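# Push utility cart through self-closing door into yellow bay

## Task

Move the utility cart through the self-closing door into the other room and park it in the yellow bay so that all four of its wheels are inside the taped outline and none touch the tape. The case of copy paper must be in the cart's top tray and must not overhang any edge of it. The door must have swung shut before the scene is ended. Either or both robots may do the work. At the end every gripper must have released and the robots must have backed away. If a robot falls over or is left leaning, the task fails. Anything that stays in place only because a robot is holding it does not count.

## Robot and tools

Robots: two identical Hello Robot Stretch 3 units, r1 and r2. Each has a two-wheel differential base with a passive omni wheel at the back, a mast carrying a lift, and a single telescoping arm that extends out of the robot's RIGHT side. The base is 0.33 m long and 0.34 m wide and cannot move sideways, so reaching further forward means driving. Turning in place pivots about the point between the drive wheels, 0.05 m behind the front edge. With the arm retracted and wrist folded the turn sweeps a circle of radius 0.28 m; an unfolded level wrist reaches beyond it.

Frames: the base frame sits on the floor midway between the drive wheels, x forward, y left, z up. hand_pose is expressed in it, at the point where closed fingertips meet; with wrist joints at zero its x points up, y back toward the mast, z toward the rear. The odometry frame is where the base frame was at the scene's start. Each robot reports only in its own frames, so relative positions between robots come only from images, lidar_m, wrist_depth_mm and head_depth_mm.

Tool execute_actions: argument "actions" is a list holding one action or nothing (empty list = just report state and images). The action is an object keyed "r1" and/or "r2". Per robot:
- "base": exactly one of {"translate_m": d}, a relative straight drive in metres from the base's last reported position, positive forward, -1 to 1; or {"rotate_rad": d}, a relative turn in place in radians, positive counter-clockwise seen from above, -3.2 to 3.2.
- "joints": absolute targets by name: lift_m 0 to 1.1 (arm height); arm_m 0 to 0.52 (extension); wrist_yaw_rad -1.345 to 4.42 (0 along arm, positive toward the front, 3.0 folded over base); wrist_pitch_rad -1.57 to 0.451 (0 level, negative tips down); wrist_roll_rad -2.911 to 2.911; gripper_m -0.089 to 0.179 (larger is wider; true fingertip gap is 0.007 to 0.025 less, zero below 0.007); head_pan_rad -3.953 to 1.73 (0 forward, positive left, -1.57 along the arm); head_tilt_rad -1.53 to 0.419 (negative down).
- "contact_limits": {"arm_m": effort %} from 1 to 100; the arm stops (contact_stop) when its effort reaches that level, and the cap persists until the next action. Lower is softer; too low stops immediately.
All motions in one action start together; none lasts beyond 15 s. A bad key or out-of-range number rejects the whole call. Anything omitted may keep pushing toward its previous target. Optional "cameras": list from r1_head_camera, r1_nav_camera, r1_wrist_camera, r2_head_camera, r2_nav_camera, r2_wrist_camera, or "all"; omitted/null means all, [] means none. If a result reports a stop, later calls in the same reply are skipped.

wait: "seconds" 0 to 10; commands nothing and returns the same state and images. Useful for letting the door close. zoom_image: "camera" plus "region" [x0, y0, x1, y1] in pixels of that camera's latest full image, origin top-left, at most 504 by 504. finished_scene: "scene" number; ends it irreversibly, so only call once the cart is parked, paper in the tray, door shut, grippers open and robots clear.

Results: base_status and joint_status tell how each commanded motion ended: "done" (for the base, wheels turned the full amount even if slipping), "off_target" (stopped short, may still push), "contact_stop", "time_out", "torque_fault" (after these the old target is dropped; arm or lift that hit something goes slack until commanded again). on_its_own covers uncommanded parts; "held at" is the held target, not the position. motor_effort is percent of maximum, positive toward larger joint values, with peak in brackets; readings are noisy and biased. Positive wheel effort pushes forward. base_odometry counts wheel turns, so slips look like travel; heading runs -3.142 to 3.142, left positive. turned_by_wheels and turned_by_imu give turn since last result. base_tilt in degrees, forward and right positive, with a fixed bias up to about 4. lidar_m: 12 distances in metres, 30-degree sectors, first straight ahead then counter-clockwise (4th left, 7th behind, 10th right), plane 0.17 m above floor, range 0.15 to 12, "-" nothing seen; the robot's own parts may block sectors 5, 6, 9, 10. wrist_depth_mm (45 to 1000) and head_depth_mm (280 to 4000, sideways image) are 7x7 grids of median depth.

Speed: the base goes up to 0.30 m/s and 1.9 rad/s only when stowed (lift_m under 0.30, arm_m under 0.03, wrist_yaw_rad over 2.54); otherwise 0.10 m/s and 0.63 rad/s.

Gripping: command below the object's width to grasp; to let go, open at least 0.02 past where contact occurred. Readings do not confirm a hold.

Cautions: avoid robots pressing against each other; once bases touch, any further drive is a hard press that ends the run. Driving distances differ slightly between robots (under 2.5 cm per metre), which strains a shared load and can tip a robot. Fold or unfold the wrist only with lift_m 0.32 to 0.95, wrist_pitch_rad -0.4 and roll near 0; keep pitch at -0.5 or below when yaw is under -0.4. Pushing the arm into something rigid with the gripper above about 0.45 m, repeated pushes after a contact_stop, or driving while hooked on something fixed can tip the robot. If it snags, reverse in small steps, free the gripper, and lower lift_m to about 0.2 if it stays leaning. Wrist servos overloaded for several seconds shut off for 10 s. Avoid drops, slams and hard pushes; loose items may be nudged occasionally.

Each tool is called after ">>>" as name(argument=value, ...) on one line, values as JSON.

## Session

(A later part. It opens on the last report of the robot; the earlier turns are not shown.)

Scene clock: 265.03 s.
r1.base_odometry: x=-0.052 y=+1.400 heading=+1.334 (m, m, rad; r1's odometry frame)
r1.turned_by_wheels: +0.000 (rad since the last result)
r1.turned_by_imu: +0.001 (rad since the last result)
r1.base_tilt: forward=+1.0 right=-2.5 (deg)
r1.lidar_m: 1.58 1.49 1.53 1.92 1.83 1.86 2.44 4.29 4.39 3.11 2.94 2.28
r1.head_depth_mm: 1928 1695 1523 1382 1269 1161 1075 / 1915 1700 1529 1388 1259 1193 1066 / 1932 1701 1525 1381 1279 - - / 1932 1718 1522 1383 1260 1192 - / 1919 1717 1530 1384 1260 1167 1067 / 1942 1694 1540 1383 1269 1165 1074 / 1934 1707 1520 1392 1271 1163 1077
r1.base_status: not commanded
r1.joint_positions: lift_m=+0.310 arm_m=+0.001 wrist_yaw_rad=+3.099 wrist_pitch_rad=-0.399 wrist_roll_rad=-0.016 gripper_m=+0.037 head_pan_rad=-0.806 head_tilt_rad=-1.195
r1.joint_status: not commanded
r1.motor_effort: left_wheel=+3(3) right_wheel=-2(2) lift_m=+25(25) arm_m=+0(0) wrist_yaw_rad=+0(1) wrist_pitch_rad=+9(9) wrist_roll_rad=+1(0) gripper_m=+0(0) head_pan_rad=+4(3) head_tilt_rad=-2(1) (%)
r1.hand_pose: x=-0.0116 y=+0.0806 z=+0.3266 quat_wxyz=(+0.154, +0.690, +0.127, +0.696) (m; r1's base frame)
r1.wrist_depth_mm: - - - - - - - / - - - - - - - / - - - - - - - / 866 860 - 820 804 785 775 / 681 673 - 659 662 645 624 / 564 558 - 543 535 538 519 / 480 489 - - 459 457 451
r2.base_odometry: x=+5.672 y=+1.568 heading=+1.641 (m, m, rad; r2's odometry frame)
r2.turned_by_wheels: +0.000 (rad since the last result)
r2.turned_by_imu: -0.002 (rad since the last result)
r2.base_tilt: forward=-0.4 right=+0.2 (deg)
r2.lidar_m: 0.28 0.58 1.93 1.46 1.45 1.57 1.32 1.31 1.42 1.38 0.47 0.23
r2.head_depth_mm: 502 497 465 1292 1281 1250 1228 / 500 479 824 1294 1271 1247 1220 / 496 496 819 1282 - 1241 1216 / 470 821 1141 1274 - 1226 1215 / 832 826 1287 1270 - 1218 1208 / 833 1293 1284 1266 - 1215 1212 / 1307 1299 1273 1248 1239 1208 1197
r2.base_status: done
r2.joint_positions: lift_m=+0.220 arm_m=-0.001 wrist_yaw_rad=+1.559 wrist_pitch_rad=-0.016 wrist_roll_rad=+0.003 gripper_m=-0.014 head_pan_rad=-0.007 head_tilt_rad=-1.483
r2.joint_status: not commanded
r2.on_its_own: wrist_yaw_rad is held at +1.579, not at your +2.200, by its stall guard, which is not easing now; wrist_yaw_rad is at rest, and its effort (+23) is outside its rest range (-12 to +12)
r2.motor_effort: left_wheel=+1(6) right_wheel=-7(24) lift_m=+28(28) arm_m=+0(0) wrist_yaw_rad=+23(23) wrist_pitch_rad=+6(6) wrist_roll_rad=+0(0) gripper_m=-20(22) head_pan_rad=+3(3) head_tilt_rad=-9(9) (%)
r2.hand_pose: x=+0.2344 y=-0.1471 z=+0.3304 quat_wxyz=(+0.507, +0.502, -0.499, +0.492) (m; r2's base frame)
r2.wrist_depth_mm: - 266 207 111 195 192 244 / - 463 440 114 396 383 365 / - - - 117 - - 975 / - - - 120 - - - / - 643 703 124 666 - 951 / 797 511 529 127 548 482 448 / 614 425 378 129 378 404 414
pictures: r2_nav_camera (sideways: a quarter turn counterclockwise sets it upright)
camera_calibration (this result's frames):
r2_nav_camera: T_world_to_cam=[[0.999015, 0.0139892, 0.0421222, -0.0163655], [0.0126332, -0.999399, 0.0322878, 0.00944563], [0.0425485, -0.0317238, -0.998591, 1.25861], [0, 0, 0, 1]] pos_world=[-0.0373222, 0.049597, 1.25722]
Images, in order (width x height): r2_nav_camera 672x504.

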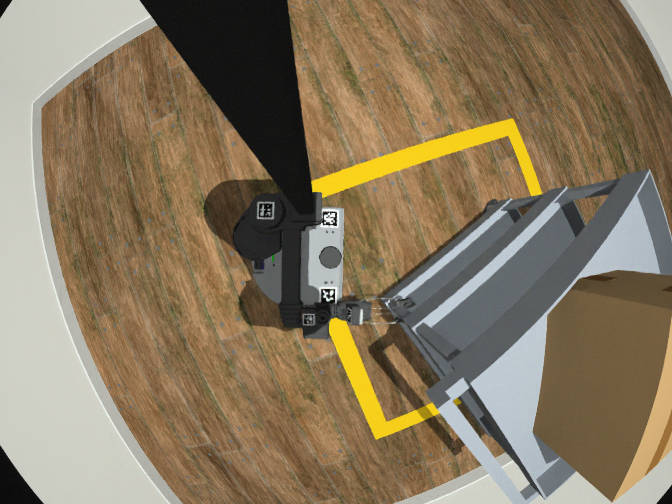

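>>> execute_actions(actions=[{"r2":{"base":{"translate_m":-0.1}}}], cameras=[])

>>> execute_actions(actions=[{"r2":{"base":{"rotate_rad":0.45}}}], cameras=["r2_nav_camera"])

>>> execute_actions(actions=[{"r2":{"joints":{"gripper_m":0.16}}}], cameras=[])

>>> execute_actions(actions=[{"r2":{"base":{"translate_m":-0.5},"joints":{"head_tilt_rad":-1.0}}}], cameras=["r2_nav_camera","r2_wrist_camera"])

Scene clock: 271.20 s.
r1.base_odometry: x=-0.052 y=+1.400 heading=+1.334 (m, m, rad; r1's odometry frame)
r1.turned_by_wheels: +0.000 (rad since the last result)
r1.turned_by_imu: +0.001 (rad since the last result)
r1.base_tilt: forward=+0.8 right=-2.5 (deg)
r1.lidar_m: 1.58 1.48 1.53 1.93 1.82 1.86 2.45 4.30 4.38 3.11 2.94 2.28
r1.head_depth_mm: 1925 1694 1531 1378 1263 1163 1076 / 1935 1709 1530 1384 1258 1198 1074 / 1927 1706 1529 1384 1284 - - / 1915 1703 1528 1384 1258 1195 - / 1933 1709 1527 1383 1269 1167 1070 / 1923 1695 1523 1391 1268 1162 1080 / 1934 1719 1526 1384 1268 1158 1079
r1.base_status: not commanded
r1.joint_positions: lift_m=+0.310 arm_m=+0.001 wrist_yaw_rad=+3.099 wrist_pitch_rad=-0.399 wrist_roll_rad=-0.016 gripper_m=+0.037 head_pan_rad=-0.806 head_tilt_rad=-1.195
r1.joint_status: not commanded
r1.motor_effort: left_wheel=+3(3) right_wheel=-2(2) lift_m=+25(25) arm_m=+0(0) wrist_yaw_rad=+0(0) wrist_pitch_rad=+9(9) wrist_roll_rad=+0(0) gripper_m=+0(1) head_pan_rad=+4(4) head_tilt_rad=-1(2) (%)
r1.hand_pose: x=-0.0116 y=+0.0806 z=+0.3266 quat_wxyz=(+0.154, +0.690, +0.127, +0.696) (m; r1's base frame)
r1.wrist_depth_mm: - - - - - - - / - - - - - - - / - - - - - - - / 863 838 - 816 815 781 788 / 690 683 - 661 670 633 622 / 562 560 - 543 545 538 526 / 474 487 - - 464 456 448
r2.base_odometry: x=+5.679 y=+1.468 heading=+1.641 (m, m, rad; r2's odometry frame)
r2.turned_by_wheels: +0.000 (rad since the last result)
r2.turned_by_imu: +0.000 (rad since the last result)
r2.base_tilt: forward=-0.4 right=+0.0 (deg)
r2.lidar_m: 0.30 3.50 1.89 1.43 1.41 1.53 1.23 1.21 1.32 1.41 0.35 0.23
r2.head_depth_mm: 502 496 464 1302 1276 1251 1238 / 500 466 818 1283 1270 1244 1223 / 480 822 820 1284 - 1235 1223 / 511 828 1155 1280 - 1233 1212 / 839 1157 1288 1267 - 1228 1203 / 1140 1302 1281 1263 - 1218 1204 / 1322 1302 1282 1253 1241 1213 1197
r2.base_status: done
r2.joint_positions: lift_m=+0.220 arm_m=-0.001 wrist_yaw_rad=+1.554 wrist_pitch_rad=-0.016 wrist_roll_rad=+0.003 gripper_m=-0.014 head_pan_rad=-0.007 head_tilt_rad=-1.483
r2.joint_status: not commanded
r2.on_its_own: wrist_yaw_rad is held at +1.579, not at your +2.200, by its stall guard, which is still easing
r2.motor_effort: left_wheel=+0(5) right_wheel=-5(22) lift_m=+28(28) arm_m=+0(1) wrist_yaw_rad=+29(29) wrist_pitch_rad=+5(6) wrist_roll_rad=+0(0) gripper_m=-19(20) head_pan_rad=+2(2) head_tilt_rad=-9(9) (%)
r2.hand_pose: x=+0.2344 y=-0.1483 z=+0.3305 quat_wxyz=(+0.508, +0.501, -0.501, +0.491) (m; r2's base frame)
r2.wrist_depth_mm: - 556 207 112 194 192 203 / - - 436 114 399 382 365 / - - - 118 - - - / - - - 121 - - - / - - 693 125 694 - - / 799 770 531 128 556 498 429 / 609 619 360 130 382 404 391
pictures: none
No camera images: the call's "cameras" was empty. Leave "cameras" out to get every camera's image.

Scene clock: 272.87 s.
r1.base_odometry: x=-0.052 y=+1.400 heading=+1.334 (m, m, rad; r1's odometry frame)
r1.turned_by_wheels: +0.000 (rad since the last result)
r1.turned_by_imu: +0.000 (rad since the last result)
r1.base_tilt: forward=+0.9 right=-2.4 (deg)
r1.lidar_m: 1.59 1.49 1.53 1.92 1.82 1.86 2.44 4.29 4.41 3.09 2.93 2.27
r1.head_depth_mm: 1909 1683 1525 1391 1270 1163 1078 / 1937 1691 1524 1378 1259 1191 1070 / 1907 1699 1532 1375 1283 - - / 1936 1707 1532 1376 1267 1188 - / 1918 1679 1526 1385 1263 1163 1074 / 1920 1712 1525 1380 1269 1171 1081 / 1943 1704 1523 1387 1268 1167 1087
r1.base_status: not commanded
r1.joint_positions: lift_m=+0.310 arm_m=+0.001 wrist_yaw_rad=+3.099 wrist_pitch_rad=-0.399 wrist_roll_rad=-0.016 gripper_m=+0.037 head_pan_rad=-0.806 head_tilt_rad=-1.195
r1.joint_status: not commanded
r1.motor_effort: left_wheel=+3(3) right_wheel=-3(3) lift_m=+25(25) arm_m=+0(0) wrist_yaw_rad=+1(0) wrist_pitch_rad=+9(9) wrist_roll_rad=+0(0) gripper_m=-1(1) head_pan_rad=+4(4) head_tilt_rad=-1(1) (%)
r1.hand_pose: x=-0.0116 y=+0.0806 z=+0.3266 quat_wxyz=(+0.154, +0.690, +0.127, +0.696) (m; r1's base frame)
r1.wrist_depth_mm: - - - - - - - / - - - - - - - / - - - - - - - / 863 848 - 821 798 781 769 / 685 672 - 654 657 640 627 / 560 558 - 547 540 535 523 / 480 489 - - 461 457 452
r2.base_odometry: x=+5.679 y=+1.468 heading=+2.091 (m, m, rad; r2's odometry frame)
r2.turned_by_wheels: +0.450 (rad since the last result)
r2.turned_by_imu: +0.452 (rad since the last result)
r2.base_tilt: forward=-0.5 right=+0.2 (deg)
r2.lidar_m: 0.67 2.01 1.44 1.41 1.49 1.24 1.22 1.28 1.43 0.60 0.26 0.23
r2.head_depth_mm: 502 496 453 1287 1276 1245 1236 / 840 508 622 1279 1265 1241 1228 / 1175 1124 1079 1281 - 1238 1225 / 1336 1323 1294 1286 - 1233 1215 / 1335 1311 1287 1274 - 1220 1201 / 1327 1301 1285 1260 - 1219 1198 / 1321 1302 1280 1264 1246 1209 1197
r2.base_status: done
r2.joint_positions: lift_m=+0.220 arm_m=-0.001 wrist_yaw_rad=+1.519 wrist_pitch_rad=-0.017 wrist_roll_rad=+0.003 gripper_m=-0.014 head_pan_rad=-0.007 head_tilt_rad=-1.483
r2.joint_status: not commanded
r2.on_its_own: wrist_yaw_rad is held at +1.537, not at your +2.200, by its stall guard, which is not easing now; wrist_yaw_rad is at rest, and its effort (+21) is outside its rest range (-12 to +12)
r2.motor_effort: left_wheel=-6(19) right_wheel=+13(31) lift_m=+28(28) arm_m=+0(0) wrist_yaw_rad=+21(72) wrist_pitch_rad=+6(6) wrist_roll_rad=+0(0) gripper_m=-20(24) head_pan_rad=+3(3) head_tilt_rad=-10(9) (%)
r2.hand_pose: x=+0.2341 y=-0.1574 z=+0.3302 quat_wxyz=(+0.516, +0.492, -0.509, +0.482) (m; r2's base frame)
r2.wrist_depth_mm: - - - 108 198 194 189 / - - - 110 402 388 371 / - - - 113 - - - / - - - 116 - - - / - - - 119 714 696 - / 829 815 844 121 549 544 510 / 610 619 610 125 381 404 411
pictures: r2_nav_camera (sideways: a quarter turn counterclockwise sets it upright)
camera_calibration (this result's frames):
r2_nav_camera: T_world_to_cam=[[0.999017, 0.0139906, 0.0420625, -0.0162878], [0.0126365, -0.999399, 0.0322867, 0.00944711], [0.0424889, -0.0317234, -0.998593, 1.25862], [0, 0, 0, 1]] pos_world=[-0.0373249, 0.0495969, 1.25723]
Images, in order (width x height): r2_nav_camera 672x504.

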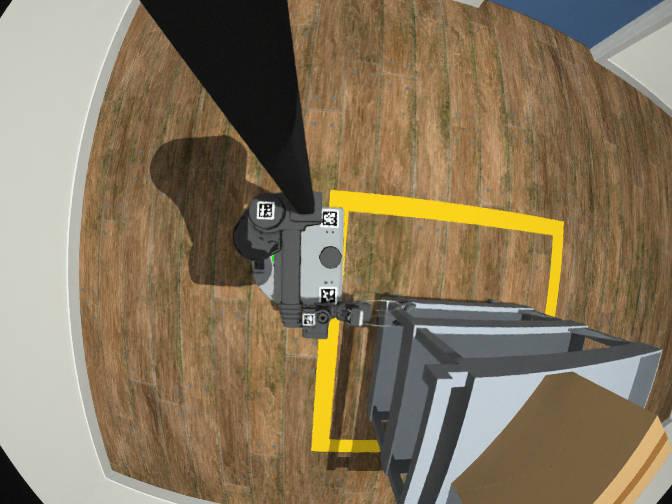

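Scene clock: 275.10 s.
r1.base_odometry: x=-0.052 y=+1.400 heading=+1.334 (m, m, rad; r1's odometry frame)
r1.turned_by_wheels: +0.000 (rad since the last result)
r1.turned_by_imu: +0.000 (rad since the last result)
r1.base_tilt: forward=+0.8 right=-2.5 (deg)
r1.lidar_m: 1.59 1.49 1.53 1.92 1.82 1.86 2.43 4.28 4.39 3.08 2.93 2.28
r1.head_depth_mm: 1919 1702 1519 1392 1262 1167 1079 / 1934 1715 1526 1389 1272 1192 1064 / 1931 1717 1529 1380 1277 - - / 1937 1697 1525 1388 1262 1199 - / 1935 1704 1521 1388 1265 1168 1069 / 1935 1716 1517 1396 1263 1168 1081 / 1956 1715 1525 1384 1263 1164 1080
r1.base_status: not commanded
r1.joint_positions: lift_m=+0.310 arm_m=+0.001 wrist_yaw_rad=+3.099 wrist_pitch_rad=-0.399 wrist_roll_rad=-0.016 gripper_m=+0.037 head_pan_rad=-0.806 head_tilt_rad=-1.195
r1.joint_status: not commanded
r1.motor_effort: left_wheel=+3(3) right_wheel=-2(2) lift_m=+25(25) arm_m=+0(0) wrist_yaw_rad=+0(1) wrist_pitch_rad=+9(9) wrist_roll_rad=+1(0) gripper_m=+1(1) head_pan_rad=+4(4) head_tilt_rad=-1(1) (%)
r1.hand_pose: x=-0.0116 y=+0.0806 z=+0.3266 quat_wxyz=(+0.154, +0.690, +0.127, +0.696) (m; r1's base frame)
r1.wrist_depth_mm: - - - - - - - / - - - - - - - / - - - - - - - / 869 845 - 835 808 797 789 / 682 677 - 659 663 630 630 / 570 553 - 545 538 534 519 / 478 487 - - 460 455 448
r2.base_odometry: x=+5.679 y=+1.468 heading=+2.091 (m, m, rad; r2's odometry frame)
r2.turned_by_wheels: +0.000 (rad since the last result)
r2.turned_by_imu: +0.001 (rad since the last result)
r2.base_tilt: forward=-0.4 right=+0.2 (deg)
r2.lidar_m: 0.67 2.00 1.44 1.41 1.49 1.24 1.21 1.28 1.43 0.59 0.26 0.23
r2.head_depth_mm: 502 496 450 1280 1270 1248 1236 / 842 510 608 1283 1274 1241 1223 / 1181 1133 1084 1274 - 1241 1232 / 1356 1322 1297 1281 - 1231 1206 / 1337 1319 1291 1272 - 1222 1209 / 1322 1314 1279 1263 - 1211 1203 / 1319 1302 1281 1260 1233 1215 1192
r2.base_status: not commanded
r2.joint_positions: lift_m=+0.220 arm_m=-0.001 wrist_yaw_rad=+1.535 wrist_pitch_rad=-0.018 wrist_roll_rad=+0.003 gripper_m=+0.160 head_pan_rad=-0.007 head_tilt_rad=-1.483
r2.joint_status: all done
r2.on_its_own: wrist_yaw_rad is held at +1.537, not at your +2.200, by its stall guard, which is not easing now
r2.motor_effort: left_wheel=-4(6) right_wheel=+3(14) lift_m=+28(28) arm_m=+0(0) wrist_yaw_rad=+2(21) wrist_pitch_rad=+6(6) wrist_roll_rad=+0(0) gripper_m=+0(99) head_pan_rad=+2(2) head_tilt_rad=-9(10) (%)
r2.hand_pose: x=+0.2342 y=-0.1532 z=+0.3300 quat_wxyz=(+0.513, +0.496, -0.505, +0.486) (m; r2's base frame)
r2.wrist_depth_mm: - - - 107 197 194 190 / - - - 109 397 392 374 / - - - 112 - - - / - - - 115 - - - / - - - 117 711 705 - / 855 812 816 120 522 563 510 / - 588 627 124 401 395 427
pictures: none
No camera images: the call's "cameras" was empty. Leave "cameras" out to get every camera's image.

Scene clock: 281.30 s.
r1.base_odometry: x=-0.052 y=+1.400 heading=+1.334 (m, m, rad; r1's odometry frame)
r1.turned_by_wheels: +0.000 (rad since the last result)
r1.turned_by_imu: +0.001 (rad since the last result)
r1.base_tilt: forward=+0.9 right=-2.4 (deg)
r1.lidar_m: 1.58 1.49 1.53 1.92 1.83 1.87 2.44 4.30 4.42 3.08 2.93 2.28
r1.head_depth_mm: 1918 1698 1524 1383 1265 1160 1084 / 1925 1716 1532 1381 1264 1186 1065 / 1941 1708 1514 1375 1286 - - / 1939 1687 1504 1389 1272 1186 - / 1949 1711 1541 1389 1271 1162 1069 / 1914 1704 1545 1385 1273 1169 1083 / 1939 1700 1519 1393 1259 1162 1086
r1.base_status: not commanded
r1.joint_positions: lift_m=+0.310 arm_m=+0.001 wrist_yaw_rad=+3.099 wrist_pitch_rad=-0.399 wrist_roll_rad=-0.016 gripper_m=+0.037 head_pan_rad=-0.806 head_tilt_rad=-1.195
r1.joint_status: not commanded
r1.motor_effort: left_wheel=+3(3) right_wheel=-2(2) lift_m=+25(25) arm_m=+0(0) wrist_yaw_rad=+0(1) wrist_pitch_rad=+9(9) wrist_roll_rad=+0(0) gripper_m=+0(0) head_pan_rad=+4(4) head_tilt_rad=-2(1) (%)
r1.hand_pose: x=-0.0116 y=+0.0806 z=+0.3266 quat_wxyz=(+0.154, +0.690, +0.127, +0.696) (m; r1's base frame)
r1.wrist_depth_mm: - - - - - - - / - - - - - - - / - - - - - - - / 863 850 - 811 807 789 773 / 676 674 - 659 671 633 625 / 563 556 - 549 539 531 526 / 476 485 - - 460 455 448
r2.base_odometry: x=+5.928 y=+1.034 heading=+2.091 (m, m, rad; r2's odometry frame)
r2.turned_by_wheels: +0.000 (rad since the last result)
r2.turned_by_imu: -0.002 (rad since the last result)
r2.base_tilt: forward=-0.5 right=+0.2 (deg)
r2.lidar_m: 0.70 2.05 1.48 1.44 0.96 0.73 0.71 0.75 1.08 1.37 1.45 0.71
r2.head_depth_mm: 766 774 1110 1385 1368 1234 1122 / 814 777 1109 1379 1364 1234 1118 / 874 829 1085 1377 1361 1223 1143 / 2425 2054 1750 1518 1364 1222 1124 / 2424 2015 1740 1511 1354 1218 1124 / 2437 2009 1732 1523 1351 1209 1107 / 2383 1997 1714 1522 1336 1201 1096
r2.base_status: done
r2.joint_positions: lift_m=+0.220 arm_m=-0.001 wrist_yaw_rad=+1.535 wrist_pitch_rad=-0.018 wrist_roll_rad=+0.003 gripper_m=+0.160 head_pan_rad=-0.007 head_tilt_rad=-1.001
r2.joint_status: all done
r2.on_its_own: wrist_yaw_rad is held at +1.537, not at your +2.200, by its stall guard, which is not easing now
r2.motor_effort: left_wheel=-3(10) right_wheel=+3(6) lift_m=+28(28) arm_m=+0(0) wrist_yaw_rad=+2(2) wrist_pitch_rad=+6(6) wrist_roll_rad=+0(1) gripper_m=+0(0) head_pan_rad=+3(2) head_tilt_rad=+0(29) (%)
r2.hand_pose: x=+0.2342 y=-0.1532 z=+0.3298 quat_wxyz=(+0.513, +0.496, -0.505, +0.486) (m; r2's base frame)
r2.wrist_depth_mm: - - - - - - - / - - - 580 577 567 - / - - - - - - - / - - - - - - - / - - - 634 621 613 - / 840 821 821 681 790 752 876 / - 602 628 633 640 624 682
pictures: r2_nav_camera (sideways: a quarter turn counterclockwise sets it upright), r2_wrist_camera
camera_calibration (this result's frames):
r2_nav_camera: T_world_to_cam=[[0.865772, 0.0148616, 0.500218, -0.612116], [-0.00451009, -0.999287, 0.037495, 0.00274866], [0.500419, -0.0347182, -0.865087, 1.08261], [0, 0, 0, 1]] pos_world=[-0.0117928, 0.04943, 1.24264]
r2_wrist_camera: T_world_to_cam=[[-0.0440571, -0.998866, 0.0180566, -0.148651], [-0.137946, -0.0118186, -0.990369, 0.40591], [0.989459, -0.0461237, -0.137269, -0.0284387], [0, 0, 0, 1]] pos_world=[0.0775837, -0.144997, 0.400782]
Images, in order (width x height): r2_nav_camera 672x504, r2_wrist_camera 644x364.

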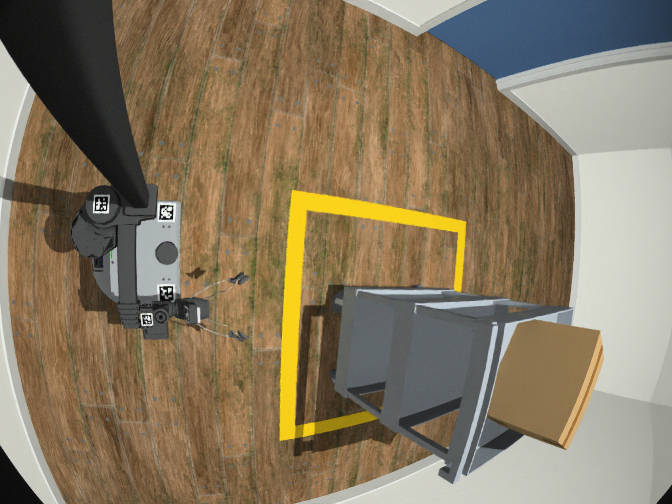

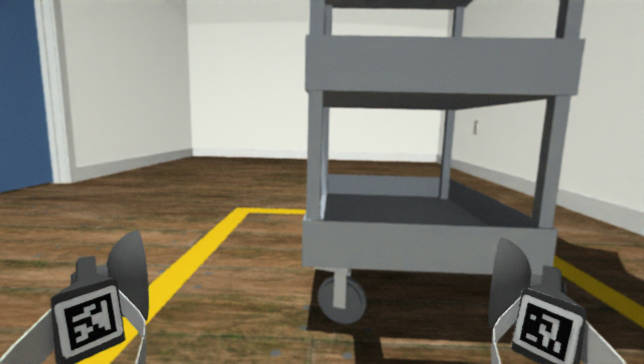

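>>> finished_scene(scene=2)

The scene is finished: the task was done.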